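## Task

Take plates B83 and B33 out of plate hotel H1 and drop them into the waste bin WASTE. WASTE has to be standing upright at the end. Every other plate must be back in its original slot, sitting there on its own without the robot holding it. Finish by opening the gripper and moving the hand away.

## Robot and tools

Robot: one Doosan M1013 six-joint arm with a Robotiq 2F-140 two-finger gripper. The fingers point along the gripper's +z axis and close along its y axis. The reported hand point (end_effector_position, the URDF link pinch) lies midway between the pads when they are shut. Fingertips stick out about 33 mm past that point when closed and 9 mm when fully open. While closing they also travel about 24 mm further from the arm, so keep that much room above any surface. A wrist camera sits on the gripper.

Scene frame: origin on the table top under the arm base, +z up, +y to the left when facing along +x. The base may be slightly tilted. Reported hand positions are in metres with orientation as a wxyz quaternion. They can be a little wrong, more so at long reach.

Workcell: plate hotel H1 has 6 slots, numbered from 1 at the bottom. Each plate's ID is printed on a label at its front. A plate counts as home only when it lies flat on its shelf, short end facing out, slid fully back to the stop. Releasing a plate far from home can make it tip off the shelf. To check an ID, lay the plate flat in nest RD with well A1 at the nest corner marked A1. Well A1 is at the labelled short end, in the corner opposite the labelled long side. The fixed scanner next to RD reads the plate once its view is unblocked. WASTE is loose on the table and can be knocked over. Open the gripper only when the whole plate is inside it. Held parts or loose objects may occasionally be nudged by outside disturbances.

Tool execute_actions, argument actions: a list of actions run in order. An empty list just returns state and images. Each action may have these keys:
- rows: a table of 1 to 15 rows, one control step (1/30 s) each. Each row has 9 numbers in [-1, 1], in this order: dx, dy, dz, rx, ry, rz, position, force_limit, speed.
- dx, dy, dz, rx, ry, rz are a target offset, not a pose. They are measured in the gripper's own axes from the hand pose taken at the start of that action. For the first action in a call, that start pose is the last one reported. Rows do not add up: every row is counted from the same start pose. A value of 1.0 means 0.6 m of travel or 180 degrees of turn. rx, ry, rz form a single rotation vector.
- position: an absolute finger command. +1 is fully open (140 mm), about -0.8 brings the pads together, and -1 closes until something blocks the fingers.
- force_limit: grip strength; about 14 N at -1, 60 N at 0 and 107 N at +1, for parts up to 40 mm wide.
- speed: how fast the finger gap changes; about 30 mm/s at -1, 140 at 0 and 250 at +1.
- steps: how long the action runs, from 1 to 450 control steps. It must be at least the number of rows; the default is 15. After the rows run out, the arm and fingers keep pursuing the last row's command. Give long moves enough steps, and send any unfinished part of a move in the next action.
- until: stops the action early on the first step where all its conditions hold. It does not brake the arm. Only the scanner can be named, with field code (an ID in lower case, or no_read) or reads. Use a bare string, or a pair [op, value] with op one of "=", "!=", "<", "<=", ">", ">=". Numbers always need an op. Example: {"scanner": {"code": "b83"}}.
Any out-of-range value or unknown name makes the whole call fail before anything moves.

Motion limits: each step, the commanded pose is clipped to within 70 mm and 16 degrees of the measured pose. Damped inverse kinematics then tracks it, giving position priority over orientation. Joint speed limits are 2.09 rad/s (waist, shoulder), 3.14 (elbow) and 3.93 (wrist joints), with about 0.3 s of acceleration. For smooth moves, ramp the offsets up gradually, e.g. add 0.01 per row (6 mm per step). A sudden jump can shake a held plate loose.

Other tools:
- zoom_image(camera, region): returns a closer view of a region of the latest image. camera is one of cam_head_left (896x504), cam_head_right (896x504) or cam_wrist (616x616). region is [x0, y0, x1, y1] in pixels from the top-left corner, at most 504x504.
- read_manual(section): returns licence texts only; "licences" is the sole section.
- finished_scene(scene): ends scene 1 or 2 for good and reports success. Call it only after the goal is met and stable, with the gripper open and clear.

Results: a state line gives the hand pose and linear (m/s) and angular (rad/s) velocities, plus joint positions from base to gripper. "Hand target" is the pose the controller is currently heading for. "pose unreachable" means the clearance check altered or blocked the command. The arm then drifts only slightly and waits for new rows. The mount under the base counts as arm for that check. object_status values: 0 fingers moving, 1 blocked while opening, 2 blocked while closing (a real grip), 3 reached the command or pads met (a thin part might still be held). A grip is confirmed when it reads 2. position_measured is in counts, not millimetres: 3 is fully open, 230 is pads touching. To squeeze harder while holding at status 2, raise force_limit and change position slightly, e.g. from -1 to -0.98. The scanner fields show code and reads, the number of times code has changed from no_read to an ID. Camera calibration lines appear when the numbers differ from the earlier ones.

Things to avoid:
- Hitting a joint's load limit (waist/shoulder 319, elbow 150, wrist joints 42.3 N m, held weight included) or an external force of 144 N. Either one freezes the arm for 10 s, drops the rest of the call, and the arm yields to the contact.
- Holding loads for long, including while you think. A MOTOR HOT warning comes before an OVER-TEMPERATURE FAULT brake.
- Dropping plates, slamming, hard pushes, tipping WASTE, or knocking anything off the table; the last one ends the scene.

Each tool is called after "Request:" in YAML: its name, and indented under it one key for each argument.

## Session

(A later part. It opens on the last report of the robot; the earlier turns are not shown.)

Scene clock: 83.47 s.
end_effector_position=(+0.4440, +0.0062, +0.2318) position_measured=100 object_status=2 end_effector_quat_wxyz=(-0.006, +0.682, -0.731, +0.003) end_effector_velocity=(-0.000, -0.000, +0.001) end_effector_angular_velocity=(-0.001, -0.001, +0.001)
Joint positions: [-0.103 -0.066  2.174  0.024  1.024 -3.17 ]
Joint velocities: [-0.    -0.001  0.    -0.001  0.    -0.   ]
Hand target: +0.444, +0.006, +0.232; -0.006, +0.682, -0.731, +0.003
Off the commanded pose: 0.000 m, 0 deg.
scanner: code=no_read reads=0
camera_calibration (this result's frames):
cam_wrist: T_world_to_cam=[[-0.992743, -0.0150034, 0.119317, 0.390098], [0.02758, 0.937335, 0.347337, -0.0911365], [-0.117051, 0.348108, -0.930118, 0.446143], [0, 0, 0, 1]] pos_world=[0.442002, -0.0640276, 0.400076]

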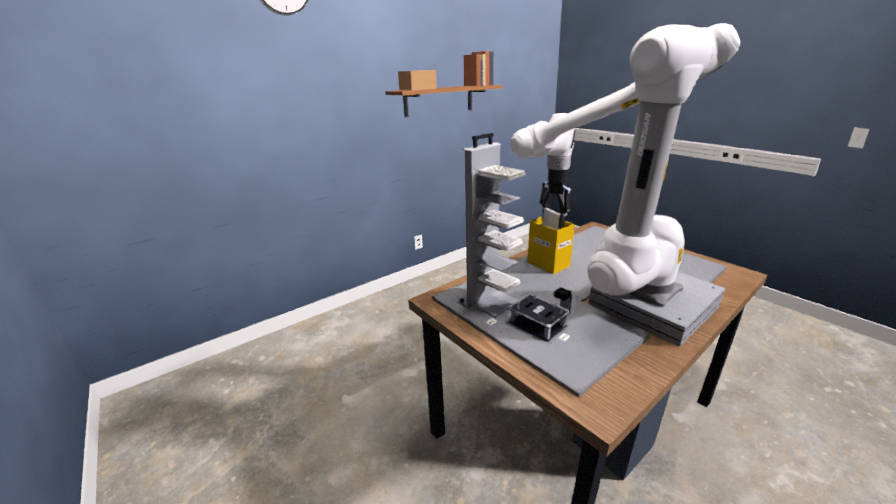

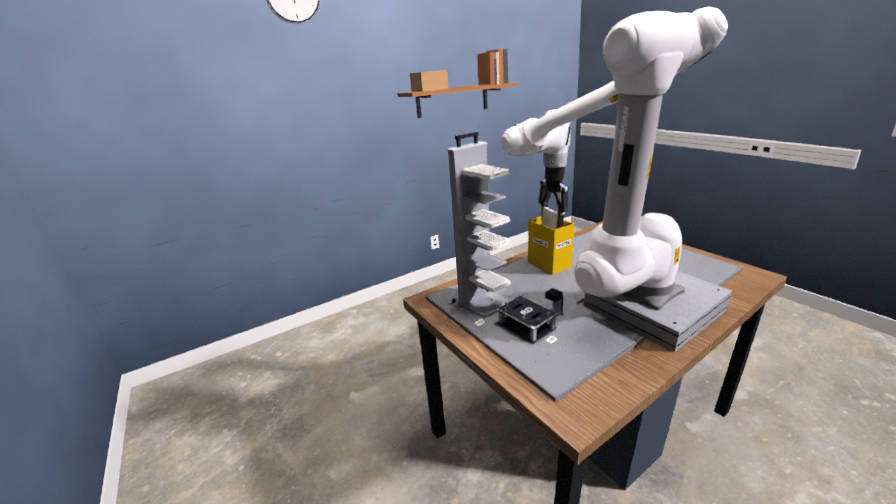

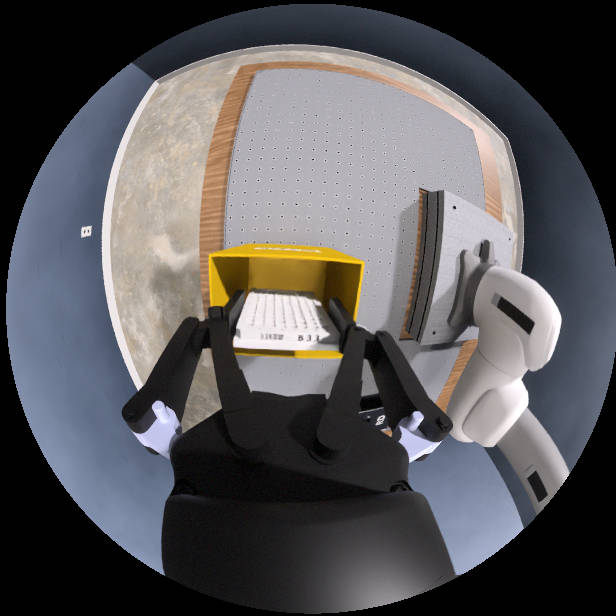

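Request:
execute_actions:
  actions:
    - {"rows":[[0,0,0.02,0,0,0,-1,-0.2,-0.5],[0,0,0.04,0,0,0,-1,-0.2,-0.5],[0,0,0.06,0,0,0,-1,-0.2,-0.5],[0,0,0.08,0,0,0,-1,-0.2,-0.5],[0,0,0.1,0,0,0,-1,-0.2,-0.5],[0,0,0.115,0,0,0,-1,-0.2,-0.5]],"steps":20}

Request:
zoom_image:
  camera: "cam_head_left"
  region: [500, 170, 600, 280]

Scene clock: 97.57 s.
end_effector_position=(+0.4432, +0.0063, +0.1668) position_measured=100 object_status=2 end_effector_quat_wxyz=(-0.005, +0.682, -0.731, +0.003) end_effector_velocity=(-0.000, +0.000, -0.000) end_effector_angular_velocity=(+0.000, +0.000, -0.001)
Joint positions: [-0.101  0.009  2.245  0.027  0.882 -3.171]
Joint velocities: [-0.    -0.     0.     0.     0.     0.001]
Hand target: +0.443, +0.006, +0.167; -0.005, +0.682, -0.731, +0.002
Off the commanded pose: 0.004 m, 0 deg.
FORCE FAULT: contact force on the arm reached its limit, and the arm stopped for 10 seconds. The contact can be on any part of the arm, not only on its tool. The arm's remaining commands of this call were not run. The arm holds still and accepts commands again. Move the arm away from the contact; if what it grips holds it there, let go first. Pushing or pulling that hard again can fault the arm again.
scanner: code=no_read reads=0
camera_calibration (this result's frames):
cam_wrist: T_world_to_cam=[[-0.992492, -0.0149963, 0.121386, 0.396584], [0.0283018, 0.937361, 0.347209, -0.0690082], [-0.118989, 0.348038, -0.929899, 0.386382], [0, 0, 0, 1]] pos_world=[0.441535, -0.0638427, 0.335117]

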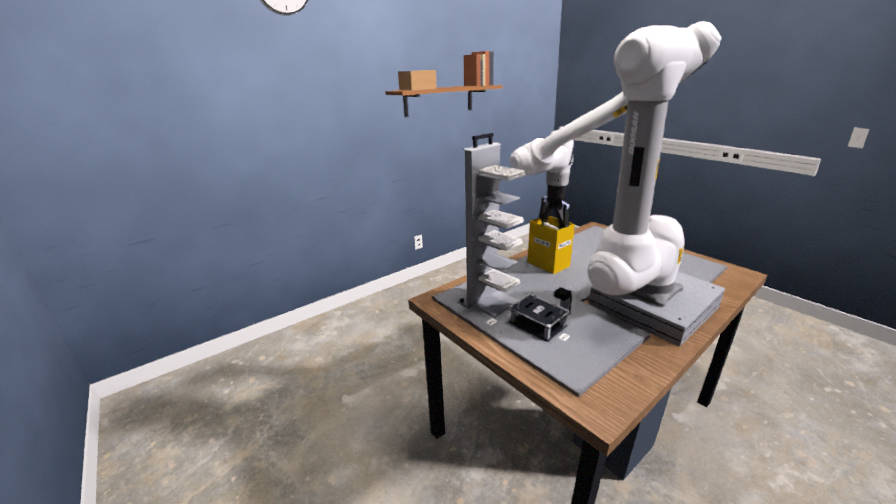

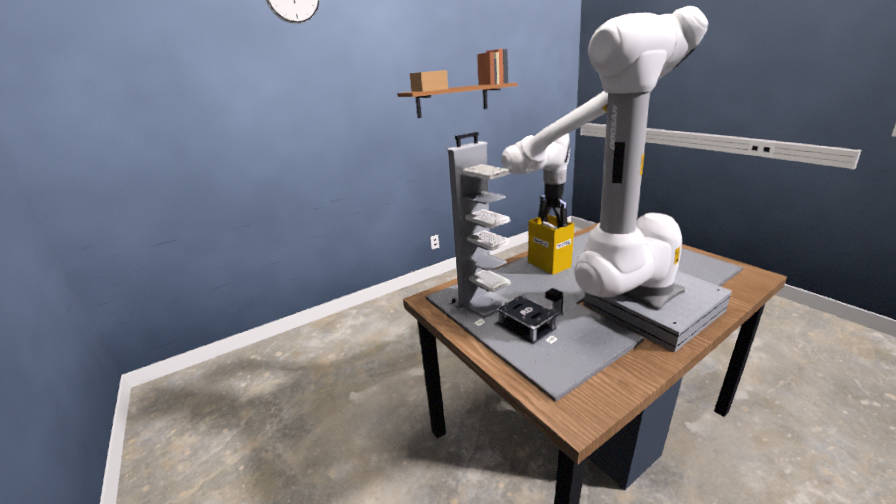

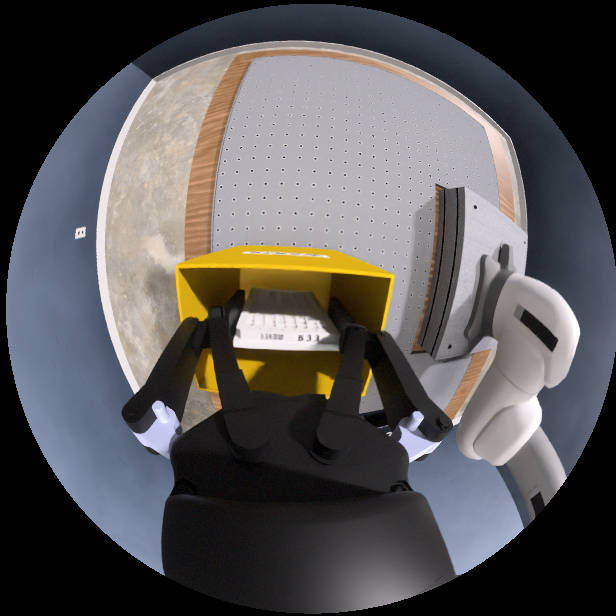

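Region (500, 170, 600, 280) of cam_head_left's 896x504 image, scaled by 4.582, with more detail than that image has; it fills the left 458 columns of this view, and the rest is white.

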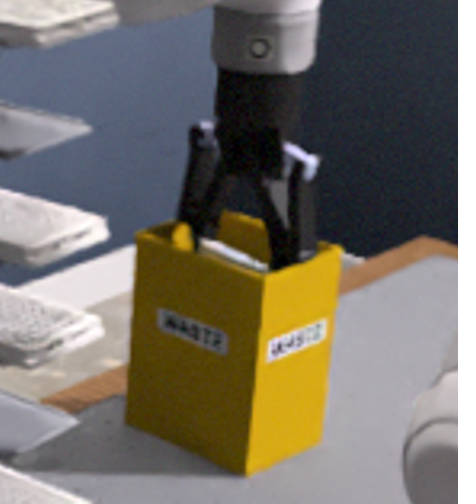

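Request:
execute_actions:
  actions:
    - {"rows":[[0,0,-0.005,0,0,0,-1,-0.2,-0.5]],"steps":6}
    - {"rows":[[0,0,0,0,0,0,0.42,0,0]],"steps":12}
    - {"rows":[[0,0,-0.3,0,0,0,0.42,0,0]],"steps":18}
    - {"rows":[[-0.44,0.47,-0.08,0,0,-0.522,0.6,0,0]],"steps":50}
    - {"rows":[[0.03,-0.2,0.3,0,0.5,0,0.6,0,0]],"steps":55}

Scene clock: 106.83 s.
end_effector_position=(+0.1979, +0.4087, +0.2166) position_measured=53 object_status=3 end_effector_quat_wxyz=(-0.002, +0.703, -0.001, +0.712) end_effector_velocity=(+0.000, +0.000, -0.001) end_effector_angular_velocity=(-0.003, -0.001, -0.001)
Joint positions: [ 1.791  0.528  2.408 -1.34   1.63  -1.75 ]
Joint velocities: [-0.001  0.002 -0.    -0.     0.    -0.001]
Hand target: +0.198, +0.409, +0.217; -0.002, +0.703, -0.001, +0.712
Off the commanded pose: 0.001 m, 0 deg.
scanner: code=no_read reads=0
camera_calibration (this result's frames):
cam_wrist: T_world_to_cam=[[-0.132429, -0.988174, 0.0772949, 0.390221], [-0.331982, -0.0292579, -0.942832, 0.289309], [0.933943, -0.150519, -0.324182, 0.127642], [0, 0, 0, 1]] pos_world=[0.0285115, 0.413284, 0.283987]

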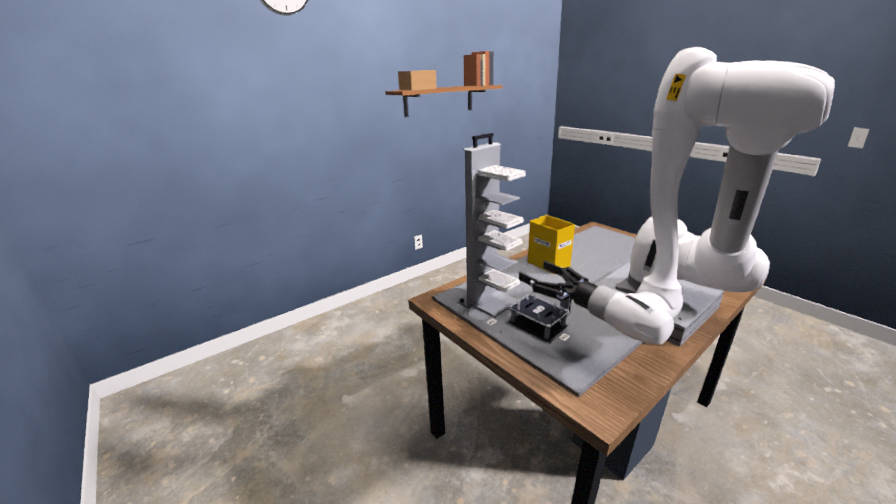

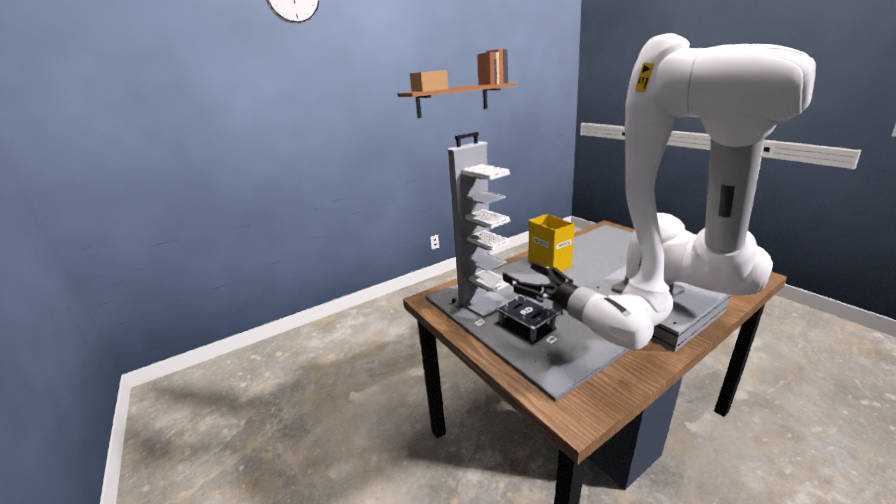

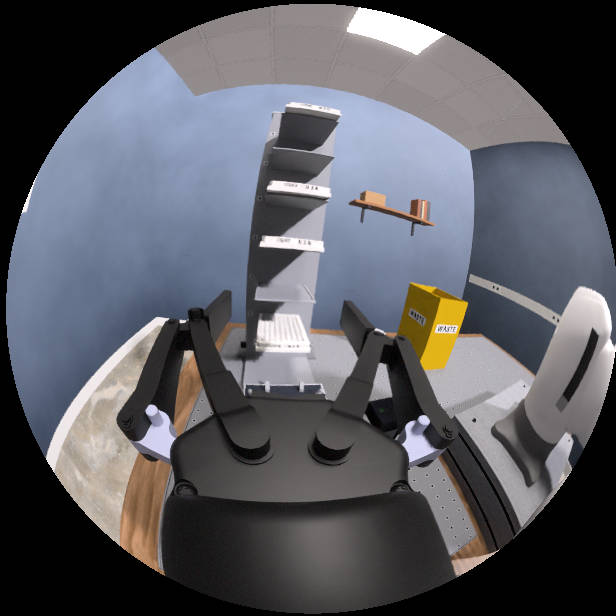

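Request:
execute_actions:
  actions:
    - {"rows":[[-0.13,0,0.125,0,-0.075,0,0.6,0,0]],"steps":25}

Request:
zoom_image:
  camera: "cam_head_right"
  region: [450, 230, 650, 360]

Request:
zoom_image:
  camera: "cam_wrist"
  region: [200, 230, 400, 400]

Scene clock: 113.33 s.
end_effector_position=(+0.2739, +0.4090, +0.1395) position_measured=53 object_status=3 end_effector_quat_wxyz=(-0.002, +0.781, -0.001, +0.624) end_effector_velocity=(-0.000, +0.001, +0.001) end_effector_angular_velocity=(+0.002, -0.000, +0.002)
Joint positions: [ 1.591  0.518  2.442 -1.497  1.356 -1.735]
Joint velocities: [ 0.001 -0.002 -0.    -0.002  0.    -0.   ]
Hand target: +0.274, +0.409, +0.139; -0.002, +0.781, -0.001, +0.624
Off the commanded pose: 0.000 m, 0 deg.
scanner: code=no_read reads=0
camera_calibration (this result's frames):
cam_wrist: T_world_to_cam=[[-0.109853, -0.988265, 0.106135, 0.39639], [-0.542801, -0.0298042, -0.839332, 0.285336], [0.832646, -0.149813, -0.533157, 0.0883584], [0, 0, 0, 1]] pos_world=[0.124854, 0.41348, 0.24453]

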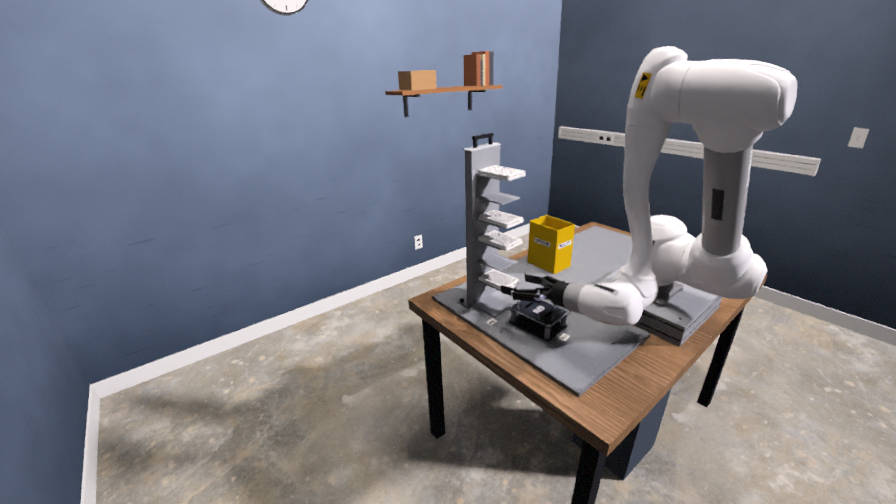

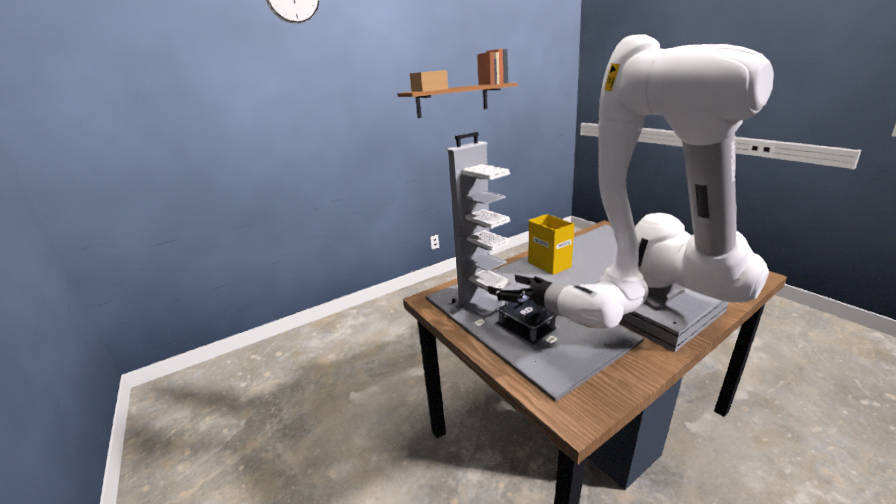

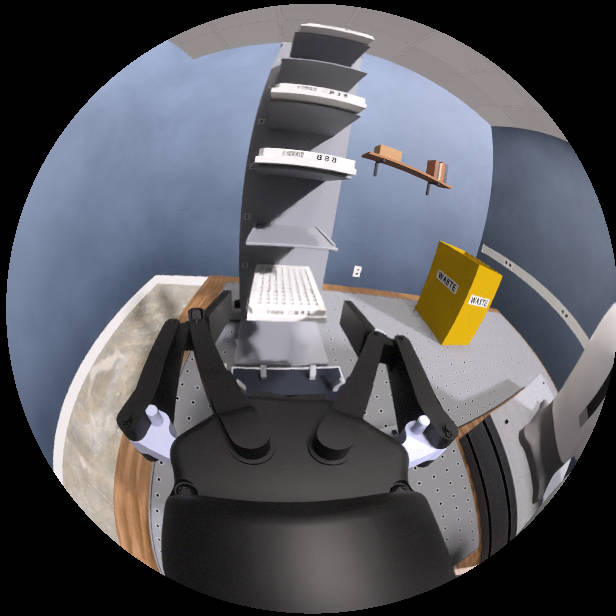

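Region (450, 230, 650, 360) of cam_head_right's 896x504 image, scaled by 2.520, with more detail than that image has; it fills the top 328 rows of this view, and the rest is white.

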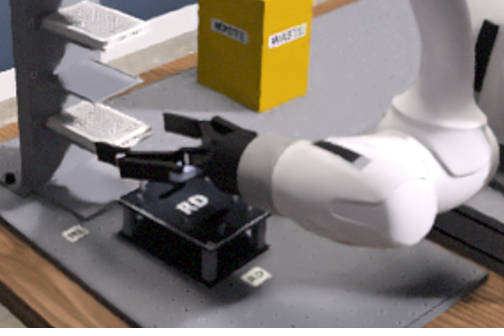

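Region (200, 230, 400, 400) of cam_wrist's 616x616 image, scaled by 2.520, with more detail than that image has; it fills the top 428 rows of this view, and the rest is white.

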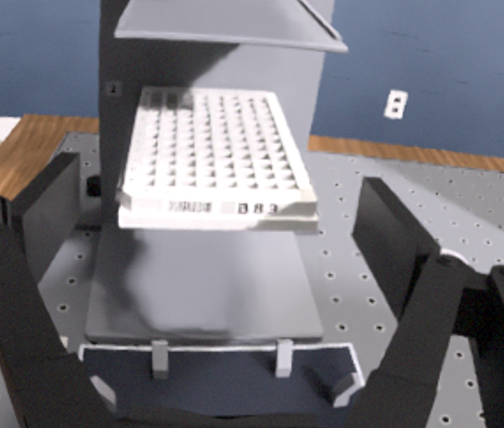

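Request:
execute_actions:
  actions:
    - {"rows":[[-0.005,0,0.03,0,0,0,0.6,0,0],[-0.005,0,0.06,0,0,0,0.6,0,0],[-0.005,0,0.085,0,0,0,0.6,0,0]],"steps":15}
    - {"rows":[[0,0,0,0,0,0,-1,0,-0.5]],"steps":25}
    - {"rows":[[0.003,0,0,0,0,0,-1,0,-0.5],[0.005,0,-0.01,0,0,0,-1,0,-0.5],[0.005,0,-0.02,0,0,0,-1,0,-0.5],[0.005,0,-0.04,0,0,0,-1,0,-0.5],[0.005,0,-0.06,0,0,0,-1,0,-0.5],[0.005,0,-0.08,0,0,0,-1,0,-0.5],[0.005,0,-0.1,0,0,0,-1,0,-0.5],[0,0,-0.13,0,0,0,-1,0,-0.5],[0,0,-0.16,0,0,0,-1,0,-0.5],[0,0,-0.19,0,0,0,-1,0,-0.5],[0,0,-0.22,0,0,0,-1,0,-0.5],[0,0,-0.26,0,0,0,-1,0,-0.5]],"steps":28}

Scene clock: 123.03 s.
end_effector_position=(+0.1709, +0.4088, +0.1599) position_measured=106 object_status=2 end_effector_quat_wxyz=(-0.002, +0.781, -0.001, +0.624) end_effector_velocity=(-0.001, +0.001, +0.000) end_effector_angular_velocity=(+0.000, +0.000, +0.002)
Joint positions: [ 1.834  0.482  2.397 -1.247  1.424 -1.804]
Joint velocities: [ 0.001 -0.001 -0.    -0.    -0.    -0.001]
Hand target: +0.171, +0.409, +0.160; -0.002, +0.781, -0.001, +0.624
Off the commanded pose: 0.000 m, 0 deg.
scanner: code=no_read reads=0
camera_calibration (this result's frames):
cam_wrist: T_world_to_cam=[[-0.109841, -0.988258, 0.106215, 0.382723], [-0.543028, -0.0298377, -0.839184, 0.246533], [0.832499, -0.149855, -0.533374, 0.185039], [0, 0, 0, 1]] pos_world=[0.0218681, 0.413314, 0.264931]

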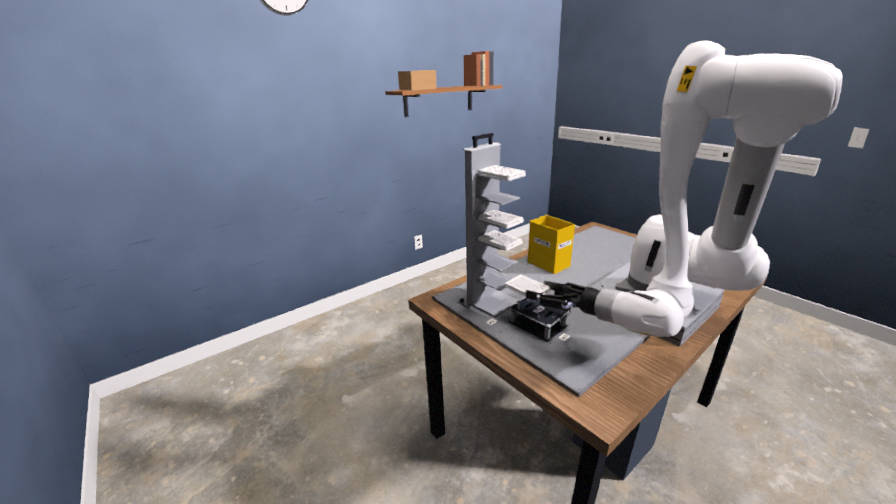

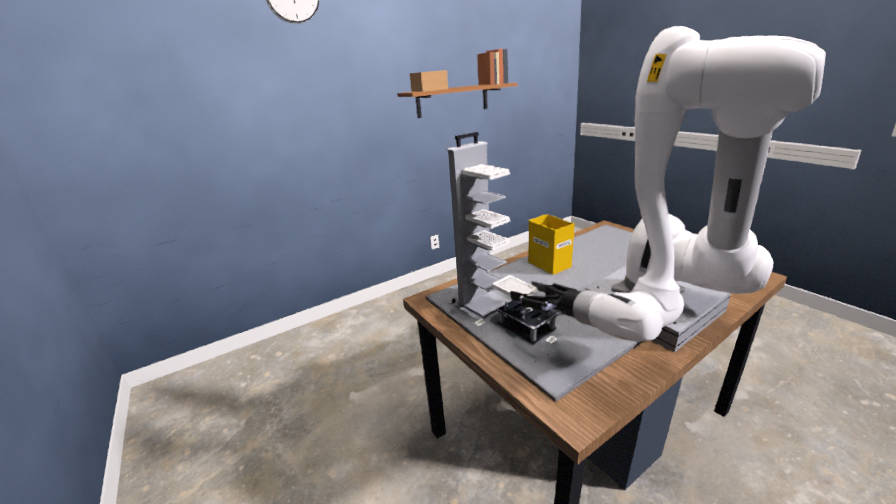

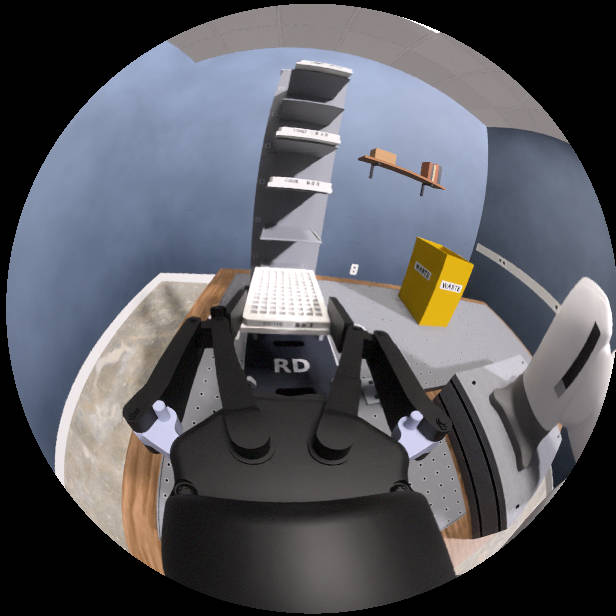

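Request:
execute_actions:
  actions:
    - {"rows":[[0.02,0,0,0,0,0,-1,0,-0.5],[0.05,0,-0.01,0,0,0,-1,0,-0.5],[0.09,0,-0.02,0,0,0,-1,0,-0.5],[0.14,0,-0.03,0,-0.03,0,-1,0,-0.5],[0.2,0,-0.04,0,-0.08,0,-1,0,-0.5],[0.26,0.05,-0.05,0,-0.15,0,-1,0,-0.5],[0.36,0.2,-0.065,0,-0.43,0,-1,0,-0.5]],"steps":50}
    - {"rows":[[0.438,0.45,0,0,0,0.522,-1,0,-0.5]],"steps":55}

Scene clock: 130.63 s.
end_effector_position=(+0.4428, +0.0186, +0.3762) position_measured=106 object_status=2 end_effector_quat_wxyz=(+0.001, +0.682, -0.731, -0.003) end_effector_velocity=(+0.000, +0.000, -0.000) end_effector_angular_velocity=(+0.000, +0.000, +0.001)
Joint positions: [-0.08  -0.158  1.974  0.02   1.335 -3.139]
Joint velocities: [ 0.001  0.001 -0.     0.    -0.001 -0.001]
Hand target: +0.443, +0.019, +0.376; +0.001, +0.682, -0.731, -0.003
Off the commanded pose: 0.001 m, 0 deg.
scanner: code=no_read reads=0
camera_calibration (this result's frames):
cam_wrist: T_world_to_cam=[[-0.990434, -0.0152316, 0.137145, 0.364194], [0.0336124, 0.937321, 0.346843, -0.155428], [-0.133832, 0.348135, -0.927842, 0.582553], [0, 0, 0, 1]] pos_world=[0.443899, -0.0515743, 0.544479]

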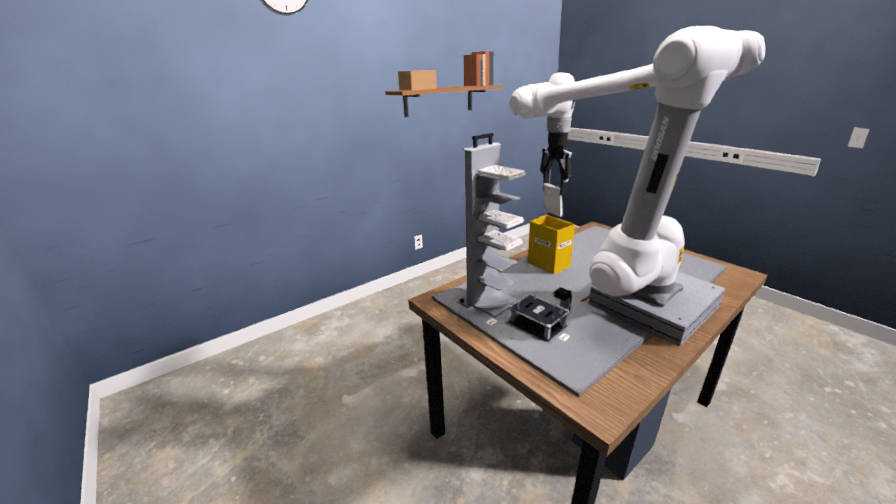

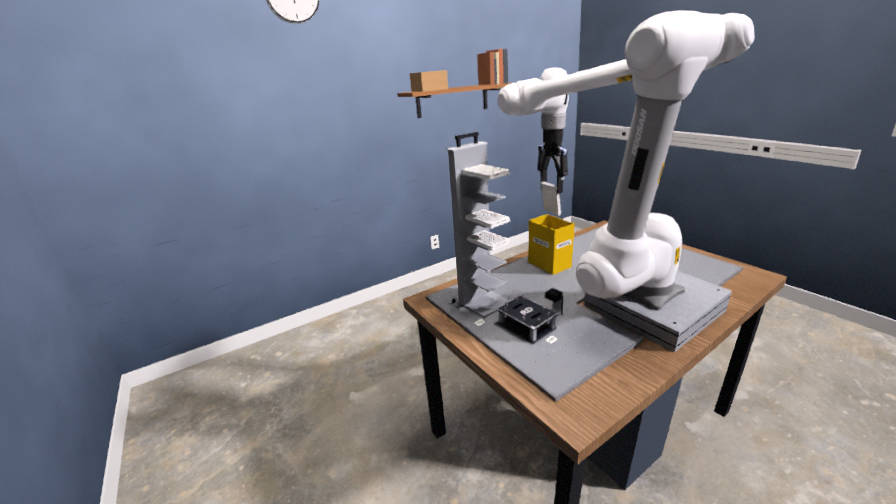

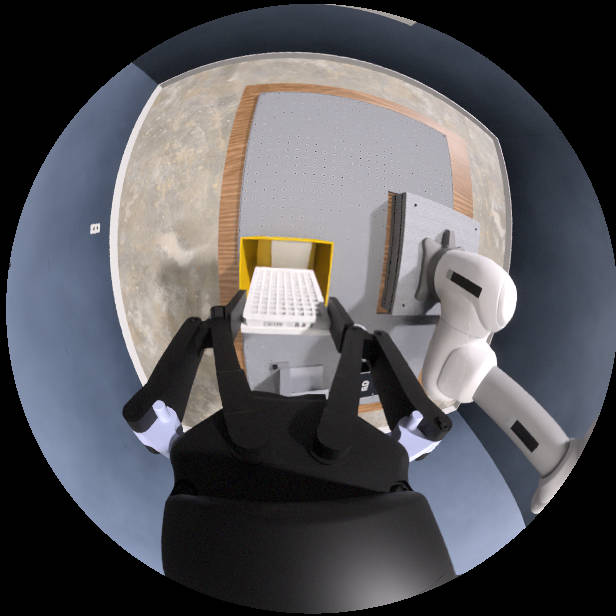

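Request:
execute_actions:
  actions:
    - {"rows":[[-0.01,0,0.02,0,0,0,-1,0,-0.5],[-0.015,0,0.05,0,0,0,-1,0,-0.5],[-0.015,0,0.08,0,0,0,-1,0,-0.5],[-0.015,0,0.11,0,0,0,-1,0,-0.5],[-0.02,0,0.14,0,0,0,-1,0,-0.5],[-0.02,0,0.17,0,0,0,-1,0,-0.5],[-0.02,0,0.2,0,0,0,-1,0,-0.5],[-0.02,0,0.23,0,0,0,-1,0,-0.5],[-0.02,0,0.26,0,0,0,-1,0,-0.5]],"steps":25}

Scene clock: 135.03 s.
end_effector_position=(+0.4431, +0.0311, +0.2203) position_measured=106 object_status=2 end_effector_quat_wxyz=(+0.001, +0.682, -0.731, -0.003) end_effector_velocity=(+0.000, +0.000, -0.000) end_effector_angular_velocity=(+0.000, -0.000, +0.000)
Joint positions: [-0.046 -0.045  2.178  0.023  1.016 -3.113]
Joint velocities: [ 0.001  0.    -0.     0.001 -0.     0.   ]
Hand target: +0.443, +0.031, +0.220; +0.001, +0.682, -0.731, -0.003
Off the commanded pose: 0.000 m, 0 deg.
scanner: code=no_read reads=0
camera_calibration (this result's frames):
cam_wrist: T_world_to_cam=[[-0.990443, -0.0152446, 0.137079, 0.386047], [0.033589, 0.93729, 0.346928, -0.113061], [-0.133772, 0.348217, -0.92782, 0.43356], [0, 0, 0, 1]] pos_world=[0.444154, -0.0391169, 0.38857]

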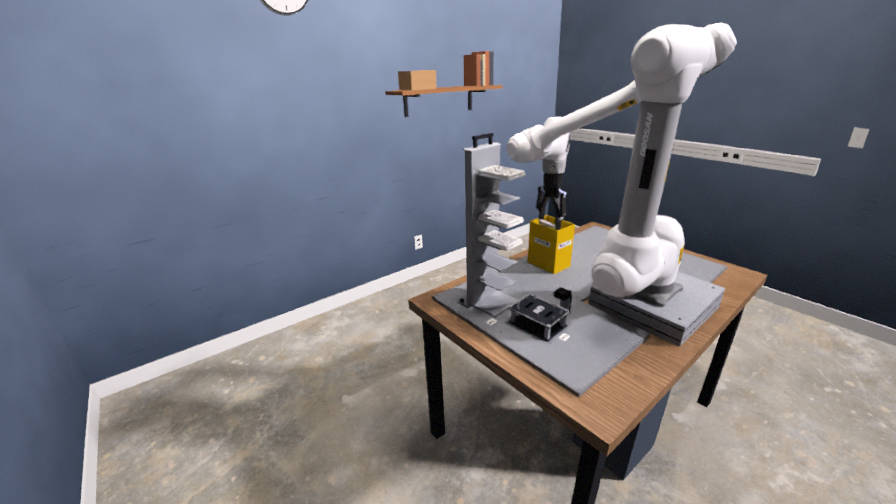

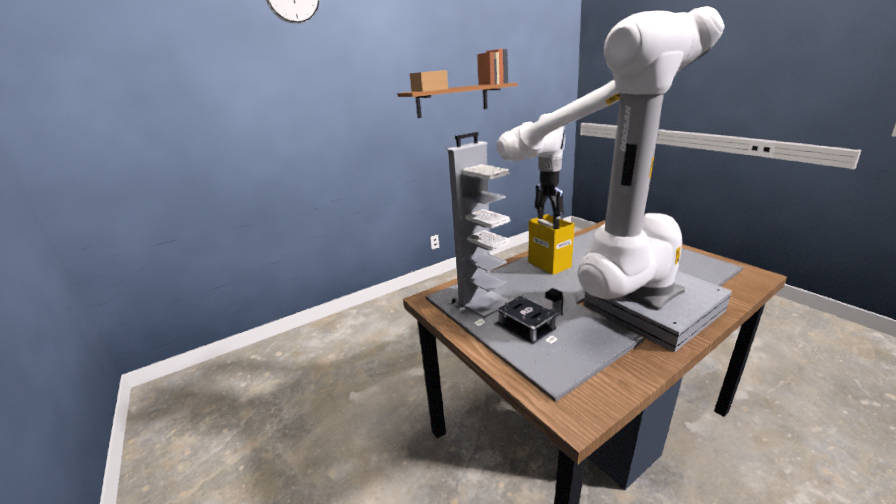

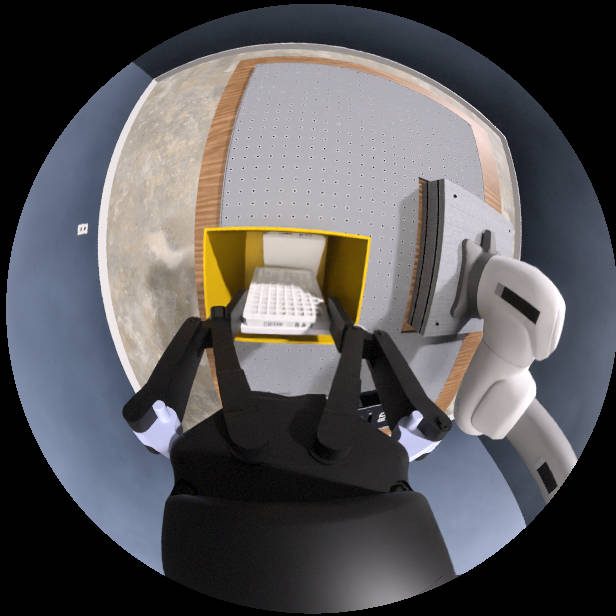

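Close to the near wall; shift slightly back and lower.

Request:
execute_actions:
  actions:
    - {"rows":[[0.008,0,0.01,0,0,0,-1,0,-0.5],[0.008,0,0.02,0,0,0,-1,0,-0.5],[0.008,0,0.03,0,0,0,-1,0,-0.5],[0.008,0,0.04,0,0,0,-1,0,-0.5],[0.008,0,0.05,0,0,0,-1,0,-0.5],[0.008,0,0.06,0,0,0,-1,0,-0.5],[0.008,0,0.068,0,0,0,-1,0,-0.5]],"steps":16}
    - {"rows":[[0,0,0,0,0,0,0.42,0,0]],"steps":12}
    - {"rows":[[0,0,-0.3,0,0,0,0.42,0,0]],"steps":25}

Scene clock: 139.83 s.
end_effector_position=(+0.4432, +0.0258, +0.3593) position_measured=76 object_status=3 end_effector_quat_wxyz=(+0.001, +0.682, -0.731, -0.003) end_effector_velocity=(+0.000, -0.000, -0.000) end_effector_angular_velocity=(+0.000, +0.000, +0.001)
Joint positions: [-0.063 -0.15   1.997  0.02   1.302 -3.123]
Joint velocities: [-0.     0.001 -0.     0.    -0.    -0.001]
Hand target: +0.443, +0.026, +0.359; +0.001, +0.682, -0.731, -0.003
Off the commanded pose: 0.000 m, 0 deg.
scanner: code=no_read reads=0
camera_calibration (this result's frames):
cam_wrist: T_world_to_cam=[[-0.990429, -0.0151683, 0.137186, 0.366968], [0.0336733, 0.937354, 0.346748, -0.156307], [-0.133851, 0.348049, -0.927872, 0.564525], [0, 0, 0, 1]] pos_world=[0.444282, -0.0444013, 0.527663]

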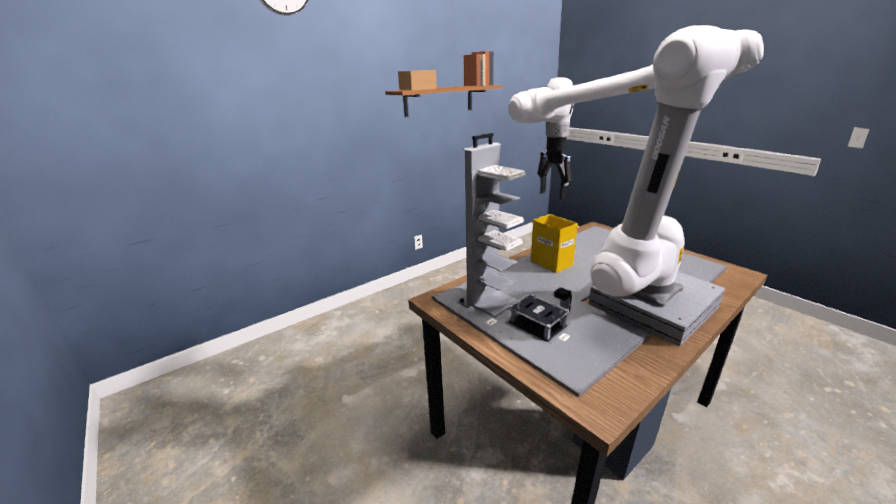

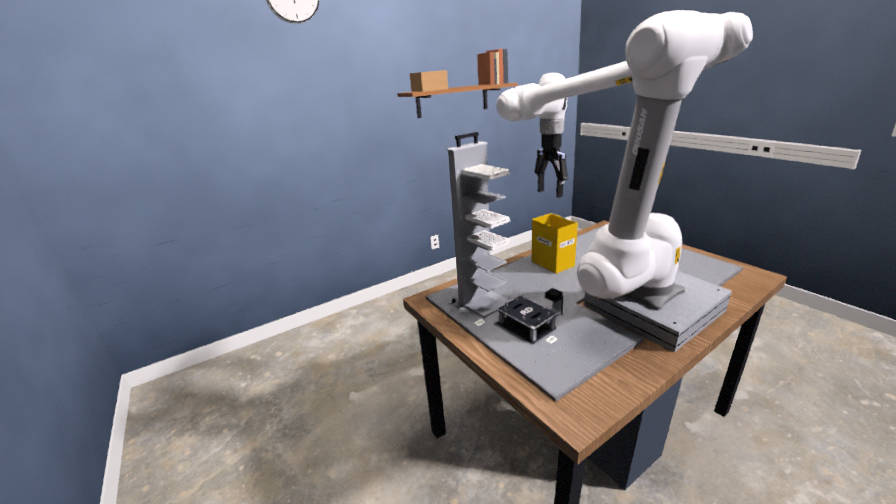

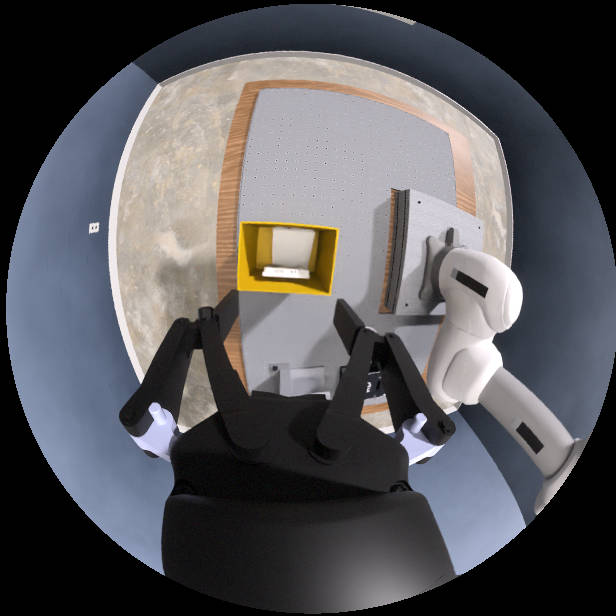

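Request:
finished_scene:
  scene: 1

The scene is finished: the task was done.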